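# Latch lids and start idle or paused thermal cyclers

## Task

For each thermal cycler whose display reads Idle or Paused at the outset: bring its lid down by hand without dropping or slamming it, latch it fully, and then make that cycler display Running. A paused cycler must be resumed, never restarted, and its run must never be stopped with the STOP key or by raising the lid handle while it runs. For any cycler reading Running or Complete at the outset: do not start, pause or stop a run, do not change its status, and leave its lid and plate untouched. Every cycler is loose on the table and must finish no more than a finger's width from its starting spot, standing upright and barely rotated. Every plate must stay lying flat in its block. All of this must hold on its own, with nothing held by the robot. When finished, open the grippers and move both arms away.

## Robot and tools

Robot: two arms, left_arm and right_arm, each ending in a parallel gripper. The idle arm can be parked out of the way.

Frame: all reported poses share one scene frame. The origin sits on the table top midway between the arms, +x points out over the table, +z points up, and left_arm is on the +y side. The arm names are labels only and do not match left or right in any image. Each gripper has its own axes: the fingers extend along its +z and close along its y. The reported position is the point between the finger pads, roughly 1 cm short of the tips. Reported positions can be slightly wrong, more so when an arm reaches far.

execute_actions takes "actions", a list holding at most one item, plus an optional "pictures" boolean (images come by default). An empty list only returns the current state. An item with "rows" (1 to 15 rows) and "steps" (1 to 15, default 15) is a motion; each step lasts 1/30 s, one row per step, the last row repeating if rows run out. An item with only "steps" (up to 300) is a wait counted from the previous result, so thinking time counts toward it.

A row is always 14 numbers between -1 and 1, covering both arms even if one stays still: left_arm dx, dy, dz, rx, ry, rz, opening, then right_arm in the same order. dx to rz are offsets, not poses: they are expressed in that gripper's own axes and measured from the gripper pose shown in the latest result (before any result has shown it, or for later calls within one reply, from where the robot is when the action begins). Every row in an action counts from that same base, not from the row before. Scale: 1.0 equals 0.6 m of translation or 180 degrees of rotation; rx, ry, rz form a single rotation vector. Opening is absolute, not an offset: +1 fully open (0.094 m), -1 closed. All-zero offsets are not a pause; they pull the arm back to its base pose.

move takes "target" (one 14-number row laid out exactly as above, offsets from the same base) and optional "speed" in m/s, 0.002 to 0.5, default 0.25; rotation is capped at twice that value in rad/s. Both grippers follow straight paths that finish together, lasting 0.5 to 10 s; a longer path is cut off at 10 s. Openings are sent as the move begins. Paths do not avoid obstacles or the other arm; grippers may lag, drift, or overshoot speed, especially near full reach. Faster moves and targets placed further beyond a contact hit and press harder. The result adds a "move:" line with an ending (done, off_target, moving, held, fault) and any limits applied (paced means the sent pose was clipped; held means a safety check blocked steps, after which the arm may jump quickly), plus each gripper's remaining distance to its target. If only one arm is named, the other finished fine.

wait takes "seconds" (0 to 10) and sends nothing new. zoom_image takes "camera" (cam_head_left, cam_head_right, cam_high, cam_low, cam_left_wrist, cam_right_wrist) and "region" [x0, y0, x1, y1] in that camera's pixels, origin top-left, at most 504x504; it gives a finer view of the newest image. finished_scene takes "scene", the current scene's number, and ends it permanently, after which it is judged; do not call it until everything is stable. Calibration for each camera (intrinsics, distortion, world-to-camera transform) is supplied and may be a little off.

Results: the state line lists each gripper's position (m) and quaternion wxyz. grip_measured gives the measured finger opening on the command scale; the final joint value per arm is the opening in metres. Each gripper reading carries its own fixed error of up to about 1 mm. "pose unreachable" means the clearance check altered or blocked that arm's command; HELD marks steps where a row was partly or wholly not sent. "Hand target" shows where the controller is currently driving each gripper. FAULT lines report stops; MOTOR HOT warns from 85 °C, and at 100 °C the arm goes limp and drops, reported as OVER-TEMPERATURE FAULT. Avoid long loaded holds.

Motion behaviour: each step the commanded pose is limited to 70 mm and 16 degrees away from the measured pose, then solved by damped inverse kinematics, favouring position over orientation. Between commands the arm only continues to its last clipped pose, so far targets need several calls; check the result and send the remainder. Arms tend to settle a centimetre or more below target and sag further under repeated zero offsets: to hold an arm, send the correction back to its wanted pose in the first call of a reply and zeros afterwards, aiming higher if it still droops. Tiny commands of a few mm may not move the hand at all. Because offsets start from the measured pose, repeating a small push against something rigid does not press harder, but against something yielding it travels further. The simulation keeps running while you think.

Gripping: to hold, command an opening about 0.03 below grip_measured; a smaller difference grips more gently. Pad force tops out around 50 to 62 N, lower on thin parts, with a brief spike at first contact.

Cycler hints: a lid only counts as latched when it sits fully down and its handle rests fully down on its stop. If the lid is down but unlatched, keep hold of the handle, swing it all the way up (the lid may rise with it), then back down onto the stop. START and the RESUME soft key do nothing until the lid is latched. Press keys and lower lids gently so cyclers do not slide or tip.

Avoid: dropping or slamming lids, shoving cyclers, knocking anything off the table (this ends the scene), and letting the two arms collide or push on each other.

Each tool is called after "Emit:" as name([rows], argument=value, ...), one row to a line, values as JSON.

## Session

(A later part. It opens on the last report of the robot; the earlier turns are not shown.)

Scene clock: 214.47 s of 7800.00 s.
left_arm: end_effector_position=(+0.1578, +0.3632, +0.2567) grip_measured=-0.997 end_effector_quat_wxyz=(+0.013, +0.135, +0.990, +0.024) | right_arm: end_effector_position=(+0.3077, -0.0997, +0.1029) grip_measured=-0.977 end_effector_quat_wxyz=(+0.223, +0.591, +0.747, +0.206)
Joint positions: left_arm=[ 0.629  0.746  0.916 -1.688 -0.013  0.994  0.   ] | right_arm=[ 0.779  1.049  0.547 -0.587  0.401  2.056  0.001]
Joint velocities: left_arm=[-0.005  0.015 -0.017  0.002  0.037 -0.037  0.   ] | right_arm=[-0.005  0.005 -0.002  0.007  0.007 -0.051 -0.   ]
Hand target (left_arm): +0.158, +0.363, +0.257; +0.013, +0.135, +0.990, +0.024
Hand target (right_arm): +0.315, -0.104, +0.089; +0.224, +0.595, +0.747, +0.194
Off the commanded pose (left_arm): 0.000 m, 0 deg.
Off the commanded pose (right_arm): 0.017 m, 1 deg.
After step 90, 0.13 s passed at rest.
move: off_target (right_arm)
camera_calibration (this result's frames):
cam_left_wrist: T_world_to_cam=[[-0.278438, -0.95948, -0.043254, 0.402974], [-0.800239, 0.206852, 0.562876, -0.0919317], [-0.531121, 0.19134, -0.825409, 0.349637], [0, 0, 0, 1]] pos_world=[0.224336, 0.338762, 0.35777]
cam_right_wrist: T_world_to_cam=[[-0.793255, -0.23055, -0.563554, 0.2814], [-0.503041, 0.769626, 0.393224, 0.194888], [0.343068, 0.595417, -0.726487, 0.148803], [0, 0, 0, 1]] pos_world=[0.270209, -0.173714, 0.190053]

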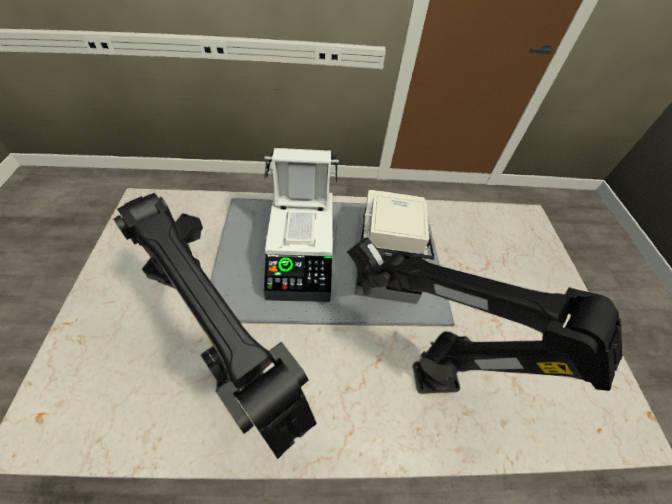

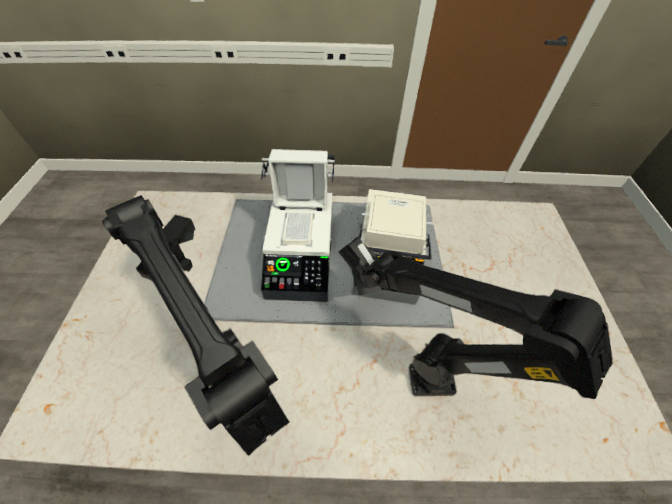

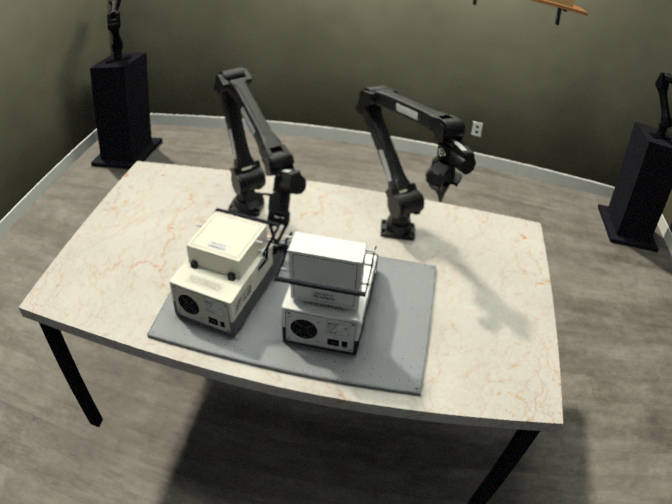

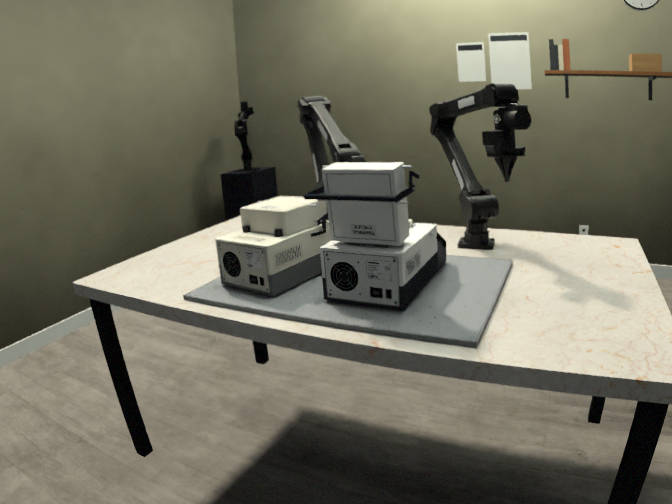

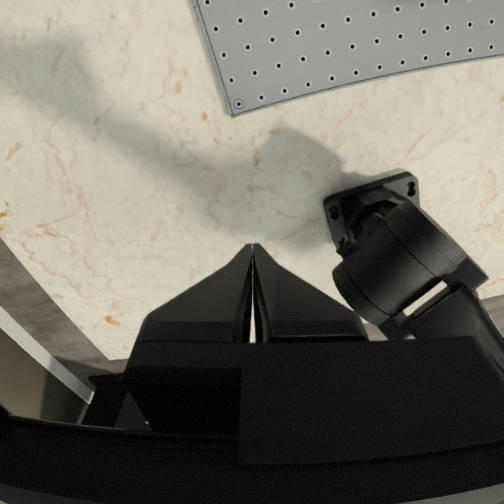

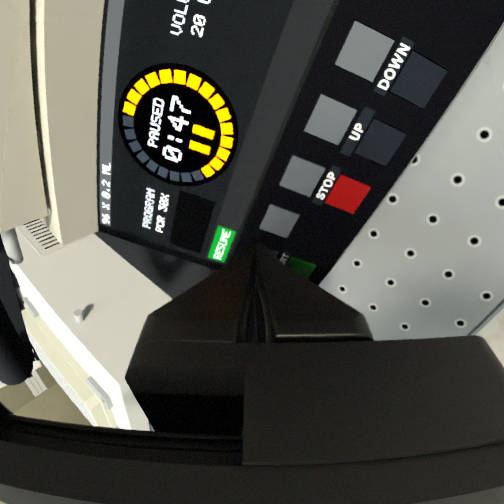

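Emit:
move(target=[0,0,0,0,0,0,-1,0.0,0.0,-0.06,0,0,0,-1], speed=0.03)

Emit:
zoom_image(camera="cam_right_wrist", region=[100, 50, 400, 300])

Scene clock: 223.33 s of 7800.00 s.
left_arm: end_effector_position=(+0.1578, +0.3632, +0.2567) grip_measured=-0.997 end_effector_quat_wxyz=(+0.013, +0.135, +0.990, +0.024) | right_arm: end_effector_position=(+0.2846, -0.1085, +0.1183) grip_measured=-0.977 end_effector_quat_wxyz=(+0.223, +0.587, +0.753, +0.196)
Joint positions: left_arm=[ 0.629  0.746  0.916 -1.688 -0.013  0.994  0.   ] | right_arm=[ 0.824  0.958  0.547 -0.714  0.42   2.088  0.001]
Joint velocities: left_arm=[ 0.005  0.005 -0.002 -0.007 -0.022  0.007  0.   ] | right_arm=[ 0.005 -0.015  0.002 -0.017 -0.007  0.007 -0.001]
Hand target (left_arm): +0.158, +0.363, +0.257; +0.013, +0.135, +0.990, +0.024
Hand target (right_arm): +0.288, -0.102, +0.132; +0.223, +0.590, +0.748, +0.206
Off the commanded pose (left_arm): 0.000 m, 0 deg.
Off the commanded pose (right_arm): 0.016 m, 1 deg.
joint sent to its limit (right arm) — the command would take joint 6 (wrist roll) past its upper limit, so that joint was sent only as far as its limit.
After step 90, 4.40 s passed at rest.
move: off_target (right_arm)
camera_calibration (this result's frames):
cam_left_wrist: T_world_to_cam=[[-0.278438, -0.95948, -0.043254, 0.402974], [-0.800239, 0.206852, 0.562876, -0.0919317], [-0.531121, 0.19134, -0.825409, 0.349637], [0, 0, 0, 1]] pos_world=[0.224336, 0.338762, 0.35777]
cam_right_wrist: T_world_to_cam=[[-0.79792, -0.248619, -0.549101, 0.267371], [-0.50523, 0.772685, 0.384317, 0.185999], [0.328733, 0.584077, -0.742151, 0.177897], [0, 0, 0, 1]] pos_world=[0.248832, -0.181151, 0.207358]

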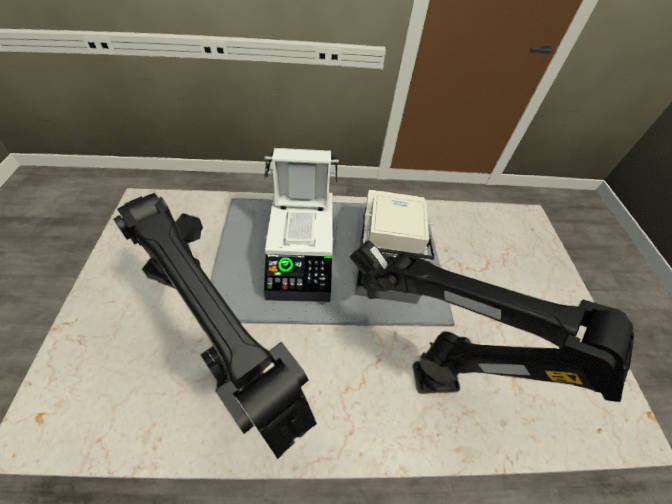

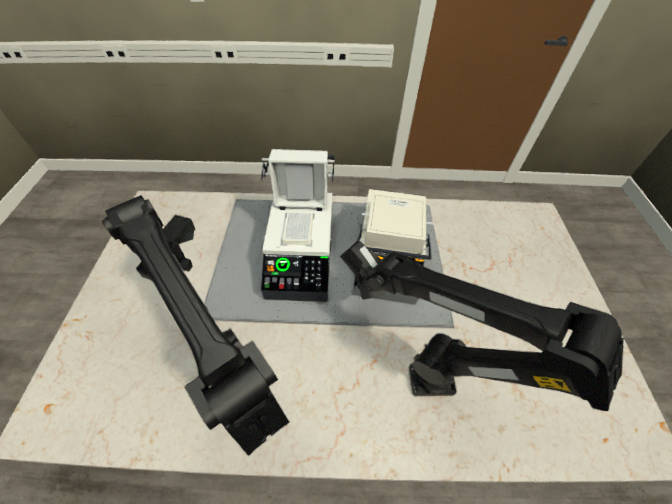

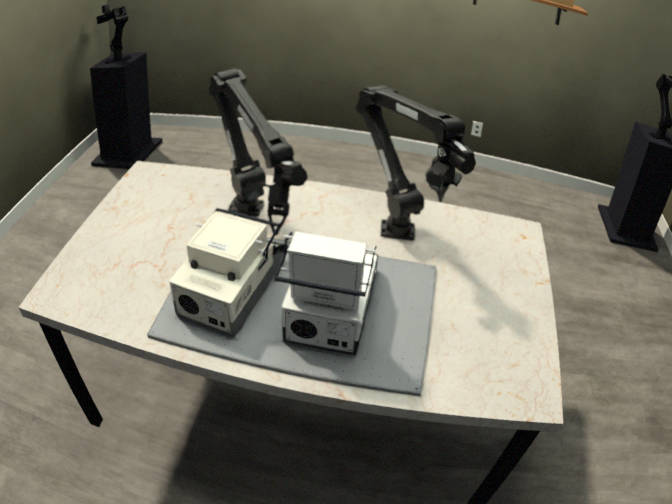

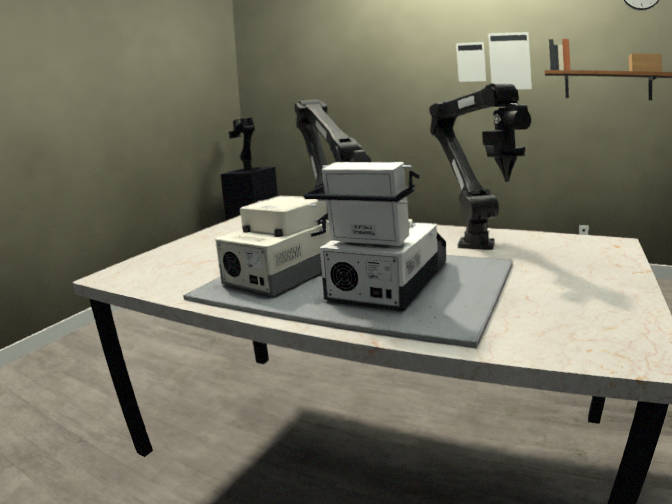

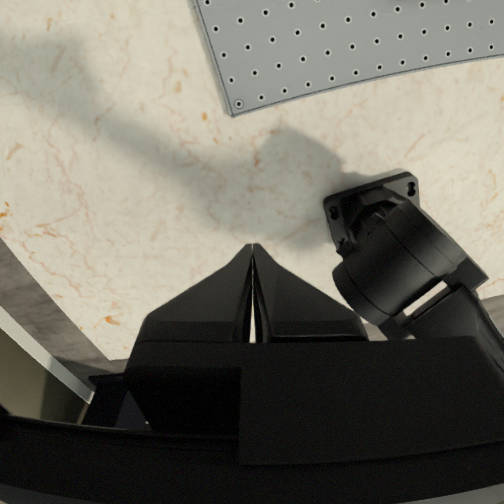

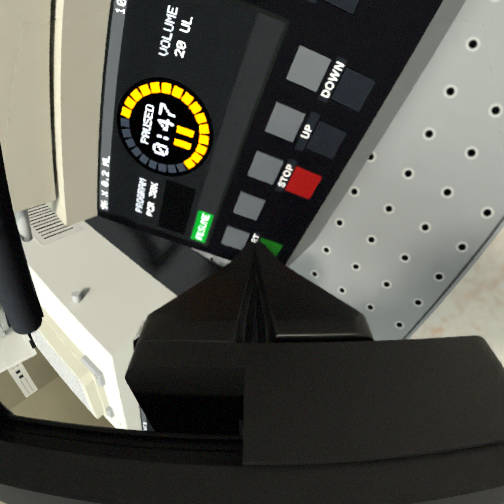

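Region (100, 50, 400, 300) of cam_right_wrist's 504x504 image, scaled by 1.680, with more detail than that image has.

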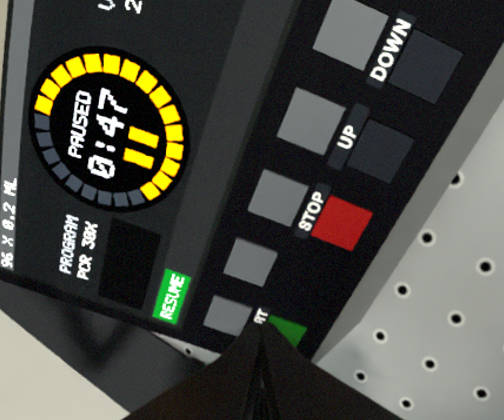

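Emit:
move(target=[0,0,0,0,0,0,-1,0.022,0.016,0.035,0,0,0,-1], speed=0.015)

Scene clock: 232.13 s of 7800.00 s.
left_arm: end_effector_position=(+0.1578, +0.3632, +0.2567) grip_measured=-0.997 end_effector_quat_wxyz=(+0.013, +0.135, +0.990, +0.024) | right_arm: end_effector_position=(+0.2913, -0.1007, +0.0979) grip_measured=-0.977 end_effector_quat_wxyz=(+0.222, +0.587, +0.757, +0.181)
Joint positions: left_arm=[ 0.629  0.746  0.916 -1.688 -0.013  0.994  0.   ] | right_arm=[ 0.824  1.047  0.547 -0.655  0.42   2.089  0.001]
Joint velocities: left_arm=[-0.005 -0.005 -0.007 -0.002  0.037  0.007 -0.001] | right_arm=[-0.005 -0.015 -0.012  0.022 -0.007  0.022  0.   ]
Hand target (left_arm): +0.158, +0.363, +0.257; +0.013, +0.135, +0.990, +0.024
Hand target (right_arm): +0.301, -0.093, +0.105; +0.223, +0.587, +0.753, +0.196
Off the commanded pose (left_arm): 0.000 m, 0 deg.
Off the commanded pose (right_arm): 0.015 m, 2 deg.
After step 90, 3.80 s passed at rest.
move: off_target (right_arm)
camera_calibration (this result's frames):
cam_left_wrist: T_world_to_cam=[[-0.278438, -0.95948, -0.043254, 0.402974], [-0.800239, 0.206852, 0.562876, -0.0919317], [-0.531121, 0.19134, -0.825409, 0.349637], [0, 0, 0, 1]] pos_world=[0.224336, 0.338762, 0.35777]
cam_right_wrist: T_world_to_cam=[[-0.808747, -0.259822, -0.527655, 0.263446], [-0.497009, 0.781621, 0.376897, 0.190396], [0.3145, 0.567064, -0.761268, 0.160291], [0, 0, 0, 1]] pos_world=[0.257279, -0.171264, 0.189273]

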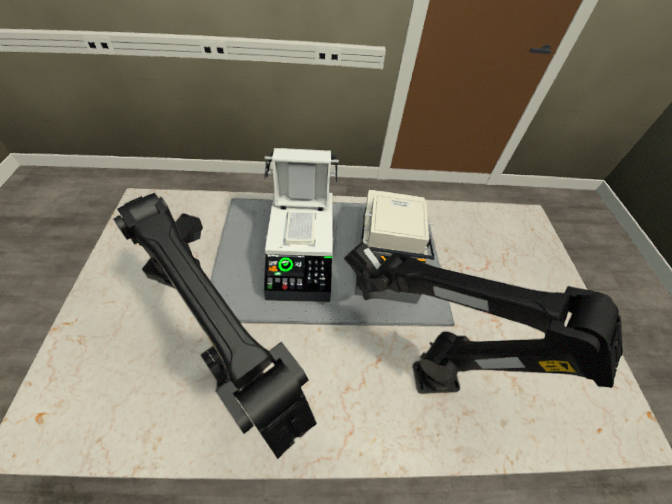

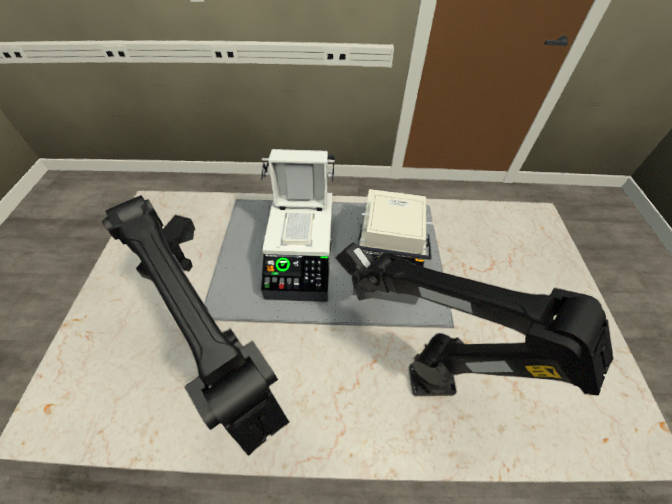

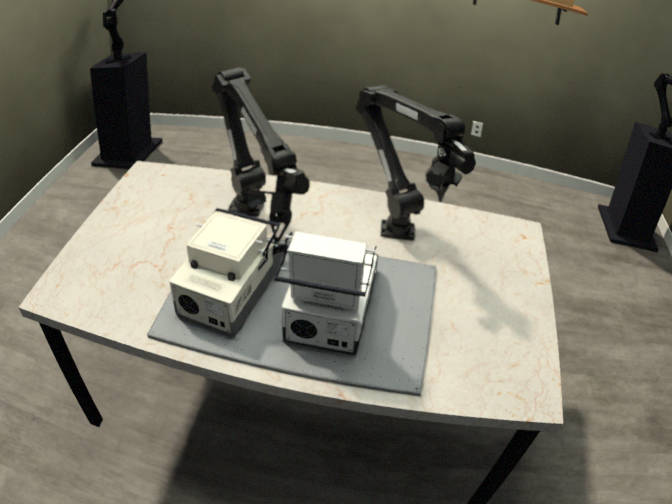

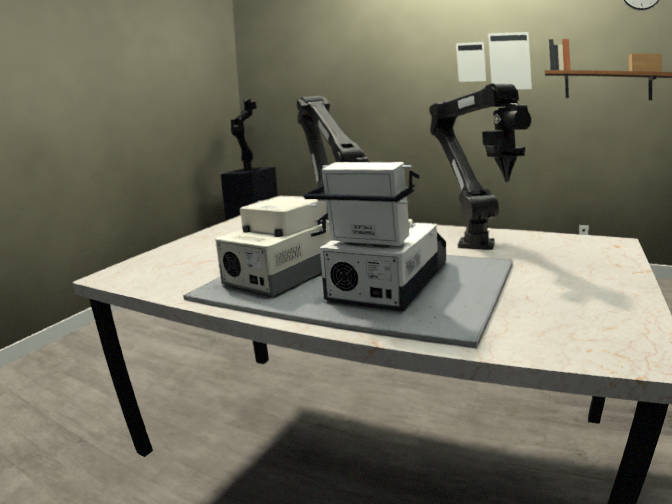

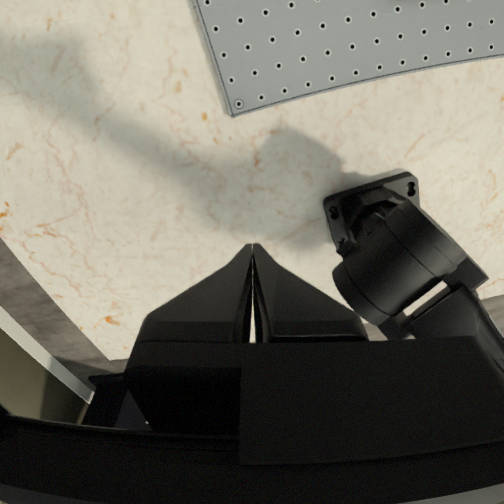

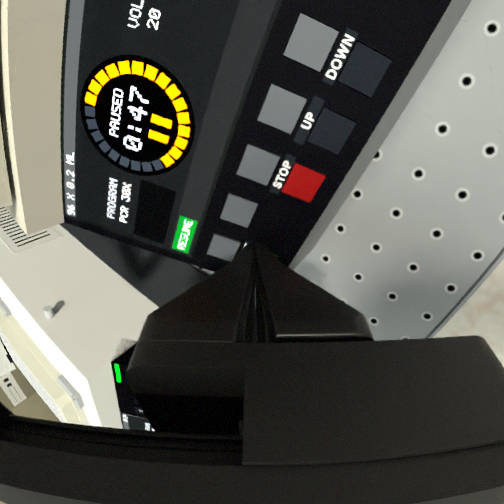

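Emit:
move(target=[0,0,0,0,0,0,-1,0,0.035,-0.025,0,0,0,-1], speed=0.015)

Scene clock: 241.37 s of 7800.00 s.
left_arm: end_effector_position=(+0.1578, +0.3632, +0.2567) grip_measured=-0.997 end_effector_quat_wxyz=(+0.013, +0.135, +0.990, +0.024) | right_arm: end_effector_position=(+0.2889, -0.1051, +0.1000) grip_measured=-0.977 end_effector_quat_wxyz=(+0.221, +0.587, +0.761, +0.166)
Joint positions: left_arm=[ 0.629  0.746  0.916 -1.688 -0.013  0.994  0.   ] | right_arm=[ 0.82   1.045  0.56  -0.702  0.419  2.089  0.001]
Joint velocities: left_arm=[-0.015 -0.015  0.017  0.012 -0.095  0.022  0.   ] | right_arm=[ 0.005  0.005 -0.017  0.002 -0.037 -0.022 -0.001]
Hand target (left_arm): +0.158, +0.363, +0.257; +0.013, +0.135, +0.990, +0.024
Hand target (right_arm): +0.300, -0.096, +0.122; +0.223, +0.586, +0.757, +0.182
Off the commanded pose (left_arm): 0.000 m, 0 deg.
Off the commanded pose (right_arm): 0.026 m, 2 deg.
After step 90, 4.23 s passed at rest.
move: off_target (right_arm)
camera_calibration (this result's frames):
cam_left_wrist: T_world_to_cam=[[-0.278438, -0.95948, -0.043254, 0.402974], [-0.800239, 0.206852, 0.562876, -0.0919317], [-0.531121, 0.19134, -0.825409, 0.349637], [0, 0, 0, 1]] pos_world=[0.224336, 0.338762, 0.35777]
cam_right_wrist: T_world_to_cam=[[-0.820716, -0.269093, -0.503999, 0.261493], [-0.486347, 0.791967, 0.369128, 0.190654], [0.29982, 0.548067, -0.780852, 0.169352], [0, 0, 0, 1]] pos_world=[0.25656, -0.173441, 0.193656]

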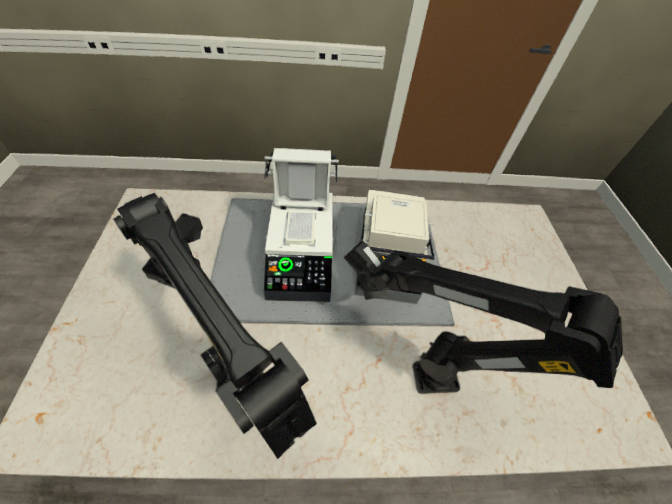

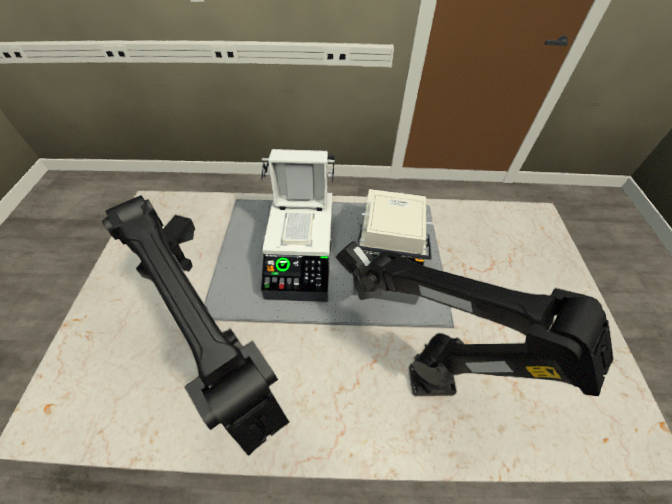

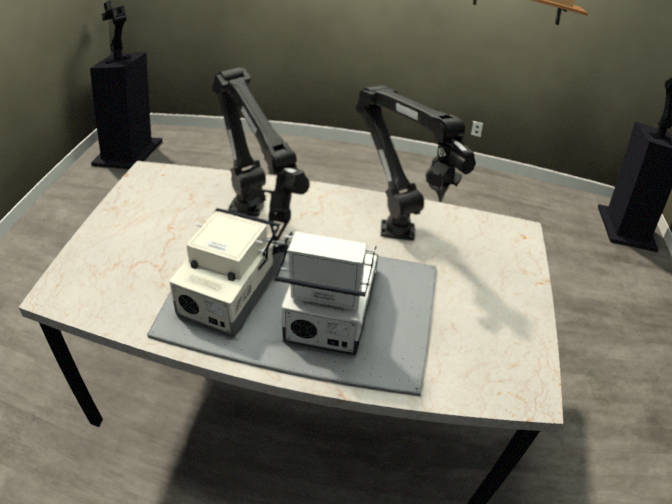

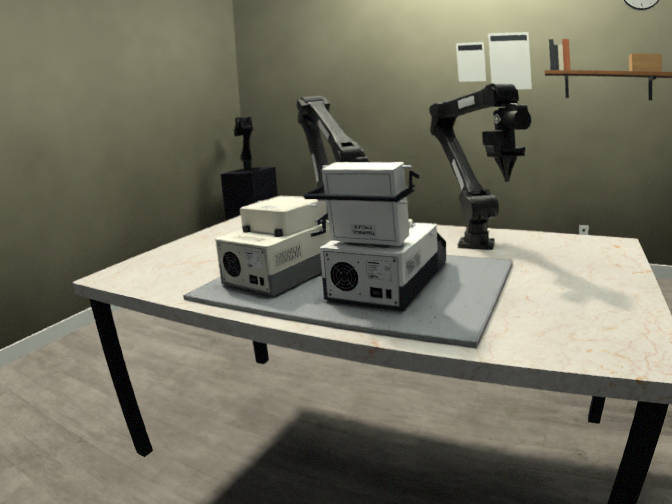

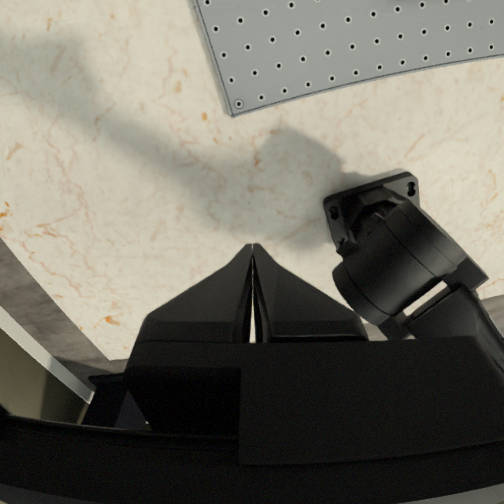

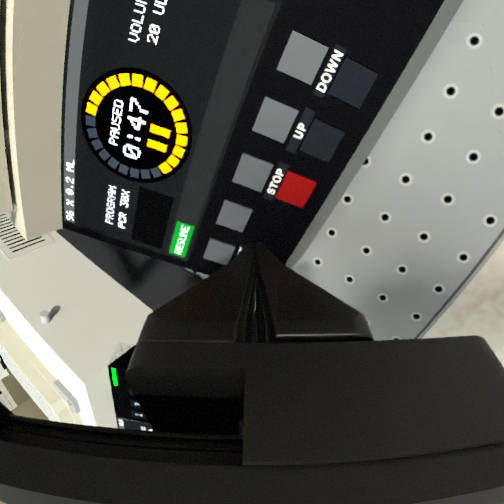

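Emit:
move(target=[0,0,0,0,0,0,-1,0,0.09,-0.03,0,0,0,-1], speed=0.02)

Scene clock: 249.40 s of 7800.00 s.
left_arm: end_effector_position=(+0.1578, +0.3632, +0.2567) grip_measured=-0.997 end_effector_quat_wxyz=(+0.013, +0.135, +0.990, +0.024) | right_arm: end_effector_position=(+0.3121, -0.0995, +0.1265) grip_measured=-0.977 end_effector_quat_wxyz=(+0.221, +0.589, +0.760, +0.160)
Joint positions: left_arm=[ 0.629  0.746  0.916 -1.688 -0.013  0.994  0.   ] | right_arm=[ 0.77   1.072  0.657 -0.765  0.401  2.046  0.001]
Joint velocities: left_arm=[-0.015 -0.005  0.007  0.007 -0.007 -0.037 -0.   ] | right_arm=[-0.005 -0.005  0.007 -0.022 -0.066  0.022 -0.   ]
Hand target (left_arm): +0.158, +0.363, +0.257; +0.013, +0.135, +0.990, +0.024
Hand target (right_arm): +0.323, -0.091, +0.143; +0.222, +0.587, +0.761, +0.166
Off the commanded pose (left_arm): 0.000 m, 0 deg.
Off the commanded pose (right_arm): 0.022 m, 1 deg.
After step 90, 1.93 s passed at rest.
move: off_target (right_arm)
camera_calibration (this result's frames):
cam_left_wrist: T_world_to_cam=[[-0.278438, -0.95948, -0.043254, 0.402974], [-0.800239, 0.206852, 0.562876, -0.0919317], [-0.531121, 0.19134, -0.825409, 0.349637], [0, 0, 0, 1]] pos_world=[0.224336, 0.338762, 0.35777]
cam_right_wrist: T_world_to_cam=[[-0.826839, -0.267552, -0.494726, 0.296368], [-0.478172, 0.79751, 0.367872, 0.185879], [0.296124, 0.540735, -0.787348, 0.18132], [0, 0, 0, 1]] pos_world=[0.280238, -0.166992, 0.221003]

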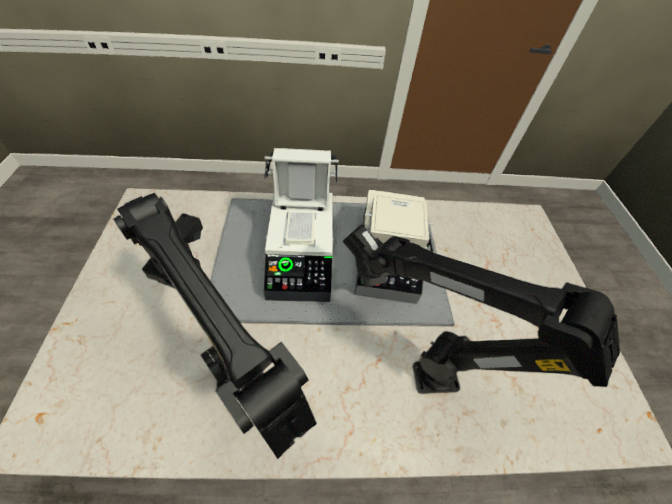

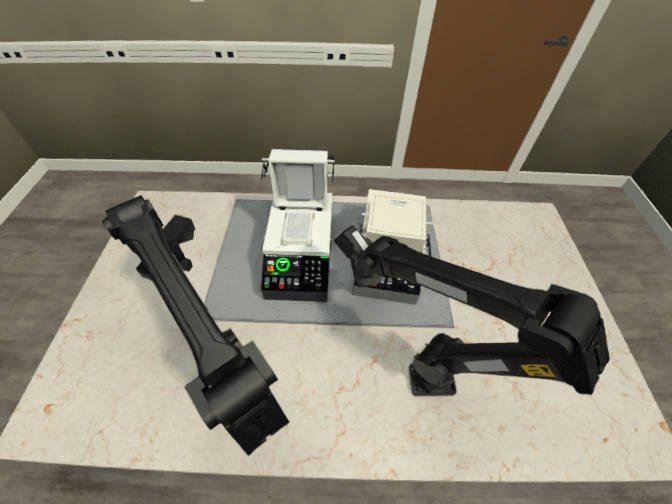

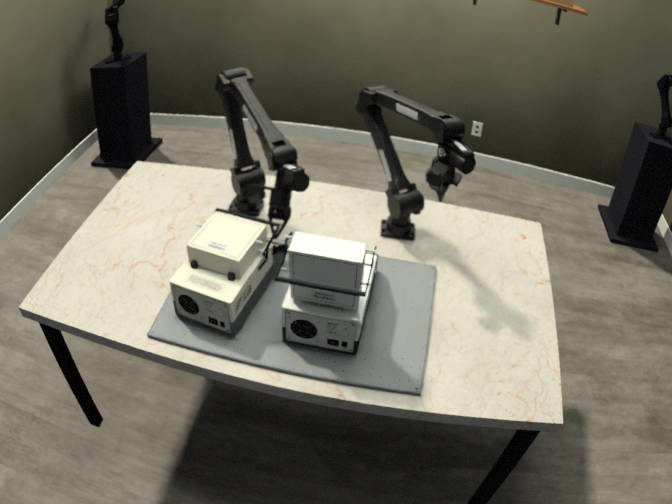

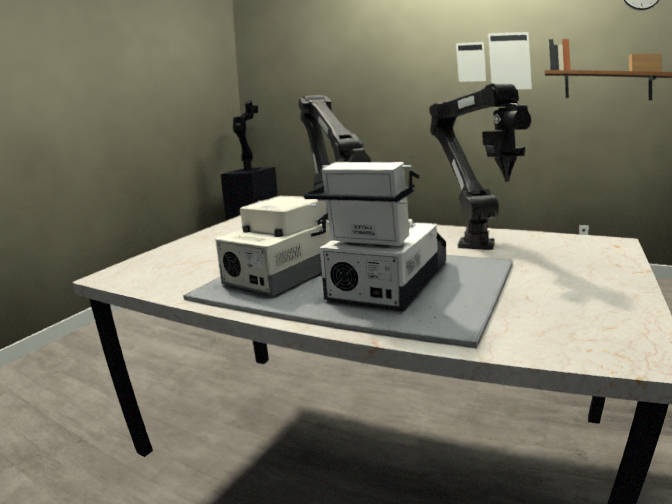

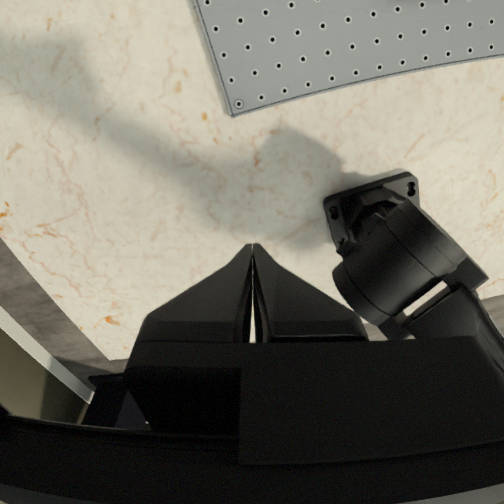

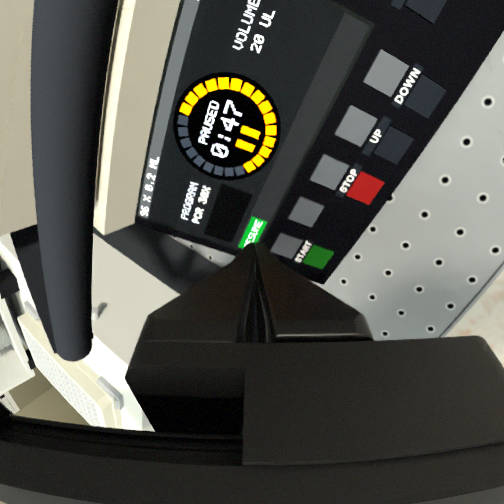

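Emit:
move(target=[0,0,0,0,0,0,-1,0,-0.034,0.035,0,0,0,-1], speed=0.015)

Scene clock: 261.60 s of 7800.00 s.
left_arm: end_effector_position=(+0.1578, +0.3632, +0.2567) grip_measured=-0.997 end_effector_quat_wxyz=(+0.013, +0.135, +0.990, +0.024) | right_arm: end_effector_position=(+0.3045, -0.1075, +0.1026) grip_measured=-0.977 end_effector_quat_wxyz=(+0.220, +0.589, +0.762, +0.156)
Joint positions: left_arm=[ 0.629  0.746  0.916 -1.688 -0.013  0.994  0.   ] | right_arm=[ 0.77   1.078  0.593 -0.703  0.401  2.046  0.001]
Joint velocities: left_arm=[-0.005 -0.005 -0.012  0.002  0.022  0.007 -0.001] | right_arm=[-0.015 -0.005 -0.007  0.007 -0.007 -0.066 -0.   ]
Hand target (left_arm): +0.158, +0.363, +0.257; +0.013, +0.135, +0.990, +0.024
Hand target (right_arm): +0.306, -0.105, +0.099; +0.221, +0.590, +0.760, +0.160
Off the commanded pose (left_arm): 0.000 m, 0 deg.
Off the commanded pose (right_arm): 0.005 m, 0 deg.
After step 90, 7.03 s passed at rest.
move: done
camera_calibration (this result's frames):
cam_left_wrist: T_world_to_cam=[[-0.278438, -0.95948, -0.043254, 0.402974], [-0.800239, 0.206852, 0.562876, -0.0919317], [-0.531121, 0.19134, -0.825409, 0.349637], [0, 0, 0, 1]] pos_world=[0.224336, 0.338762, 0.35777]
cam_right_wrist: T_world_to_cam=[[-0.82922, -0.270495, -0.489108, 0.27588], [-0.47659, 0.799349, 0.365927, 0.197324], [0.291987, 0.536538, -0.791751, 0.170323], [0, 0, 0, 1]] pos_world=[0.273076, -0.174491, 0.197582]

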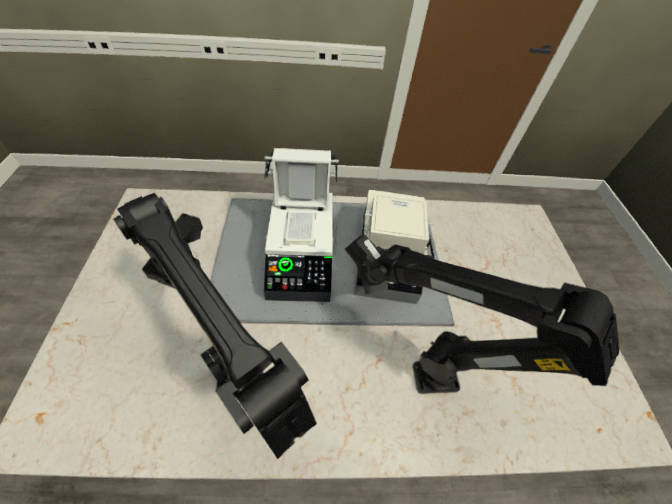

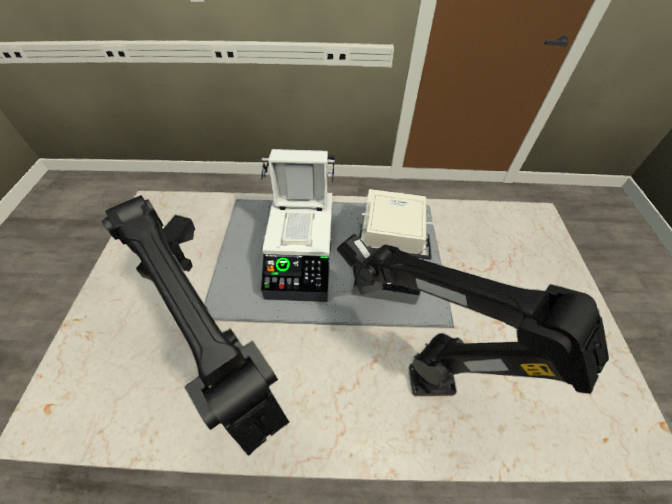

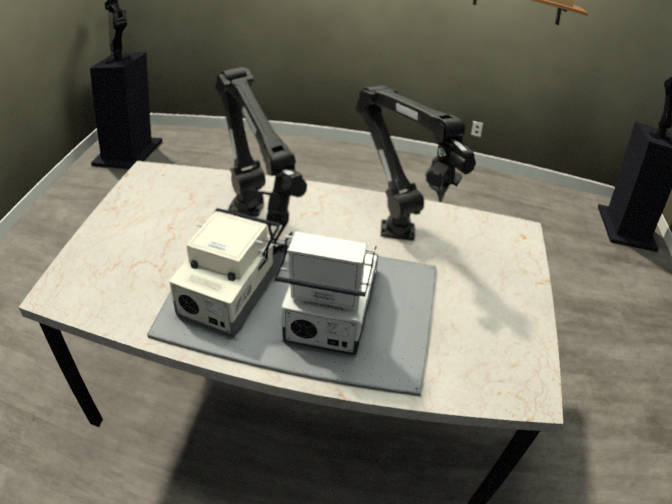

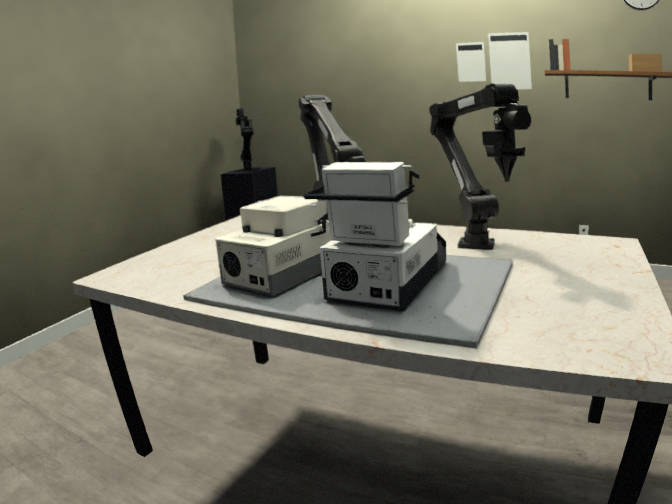

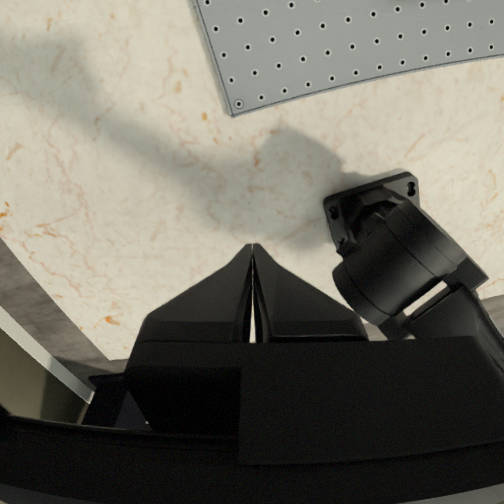

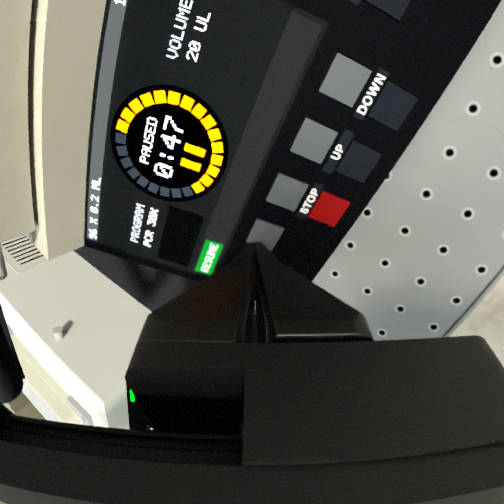

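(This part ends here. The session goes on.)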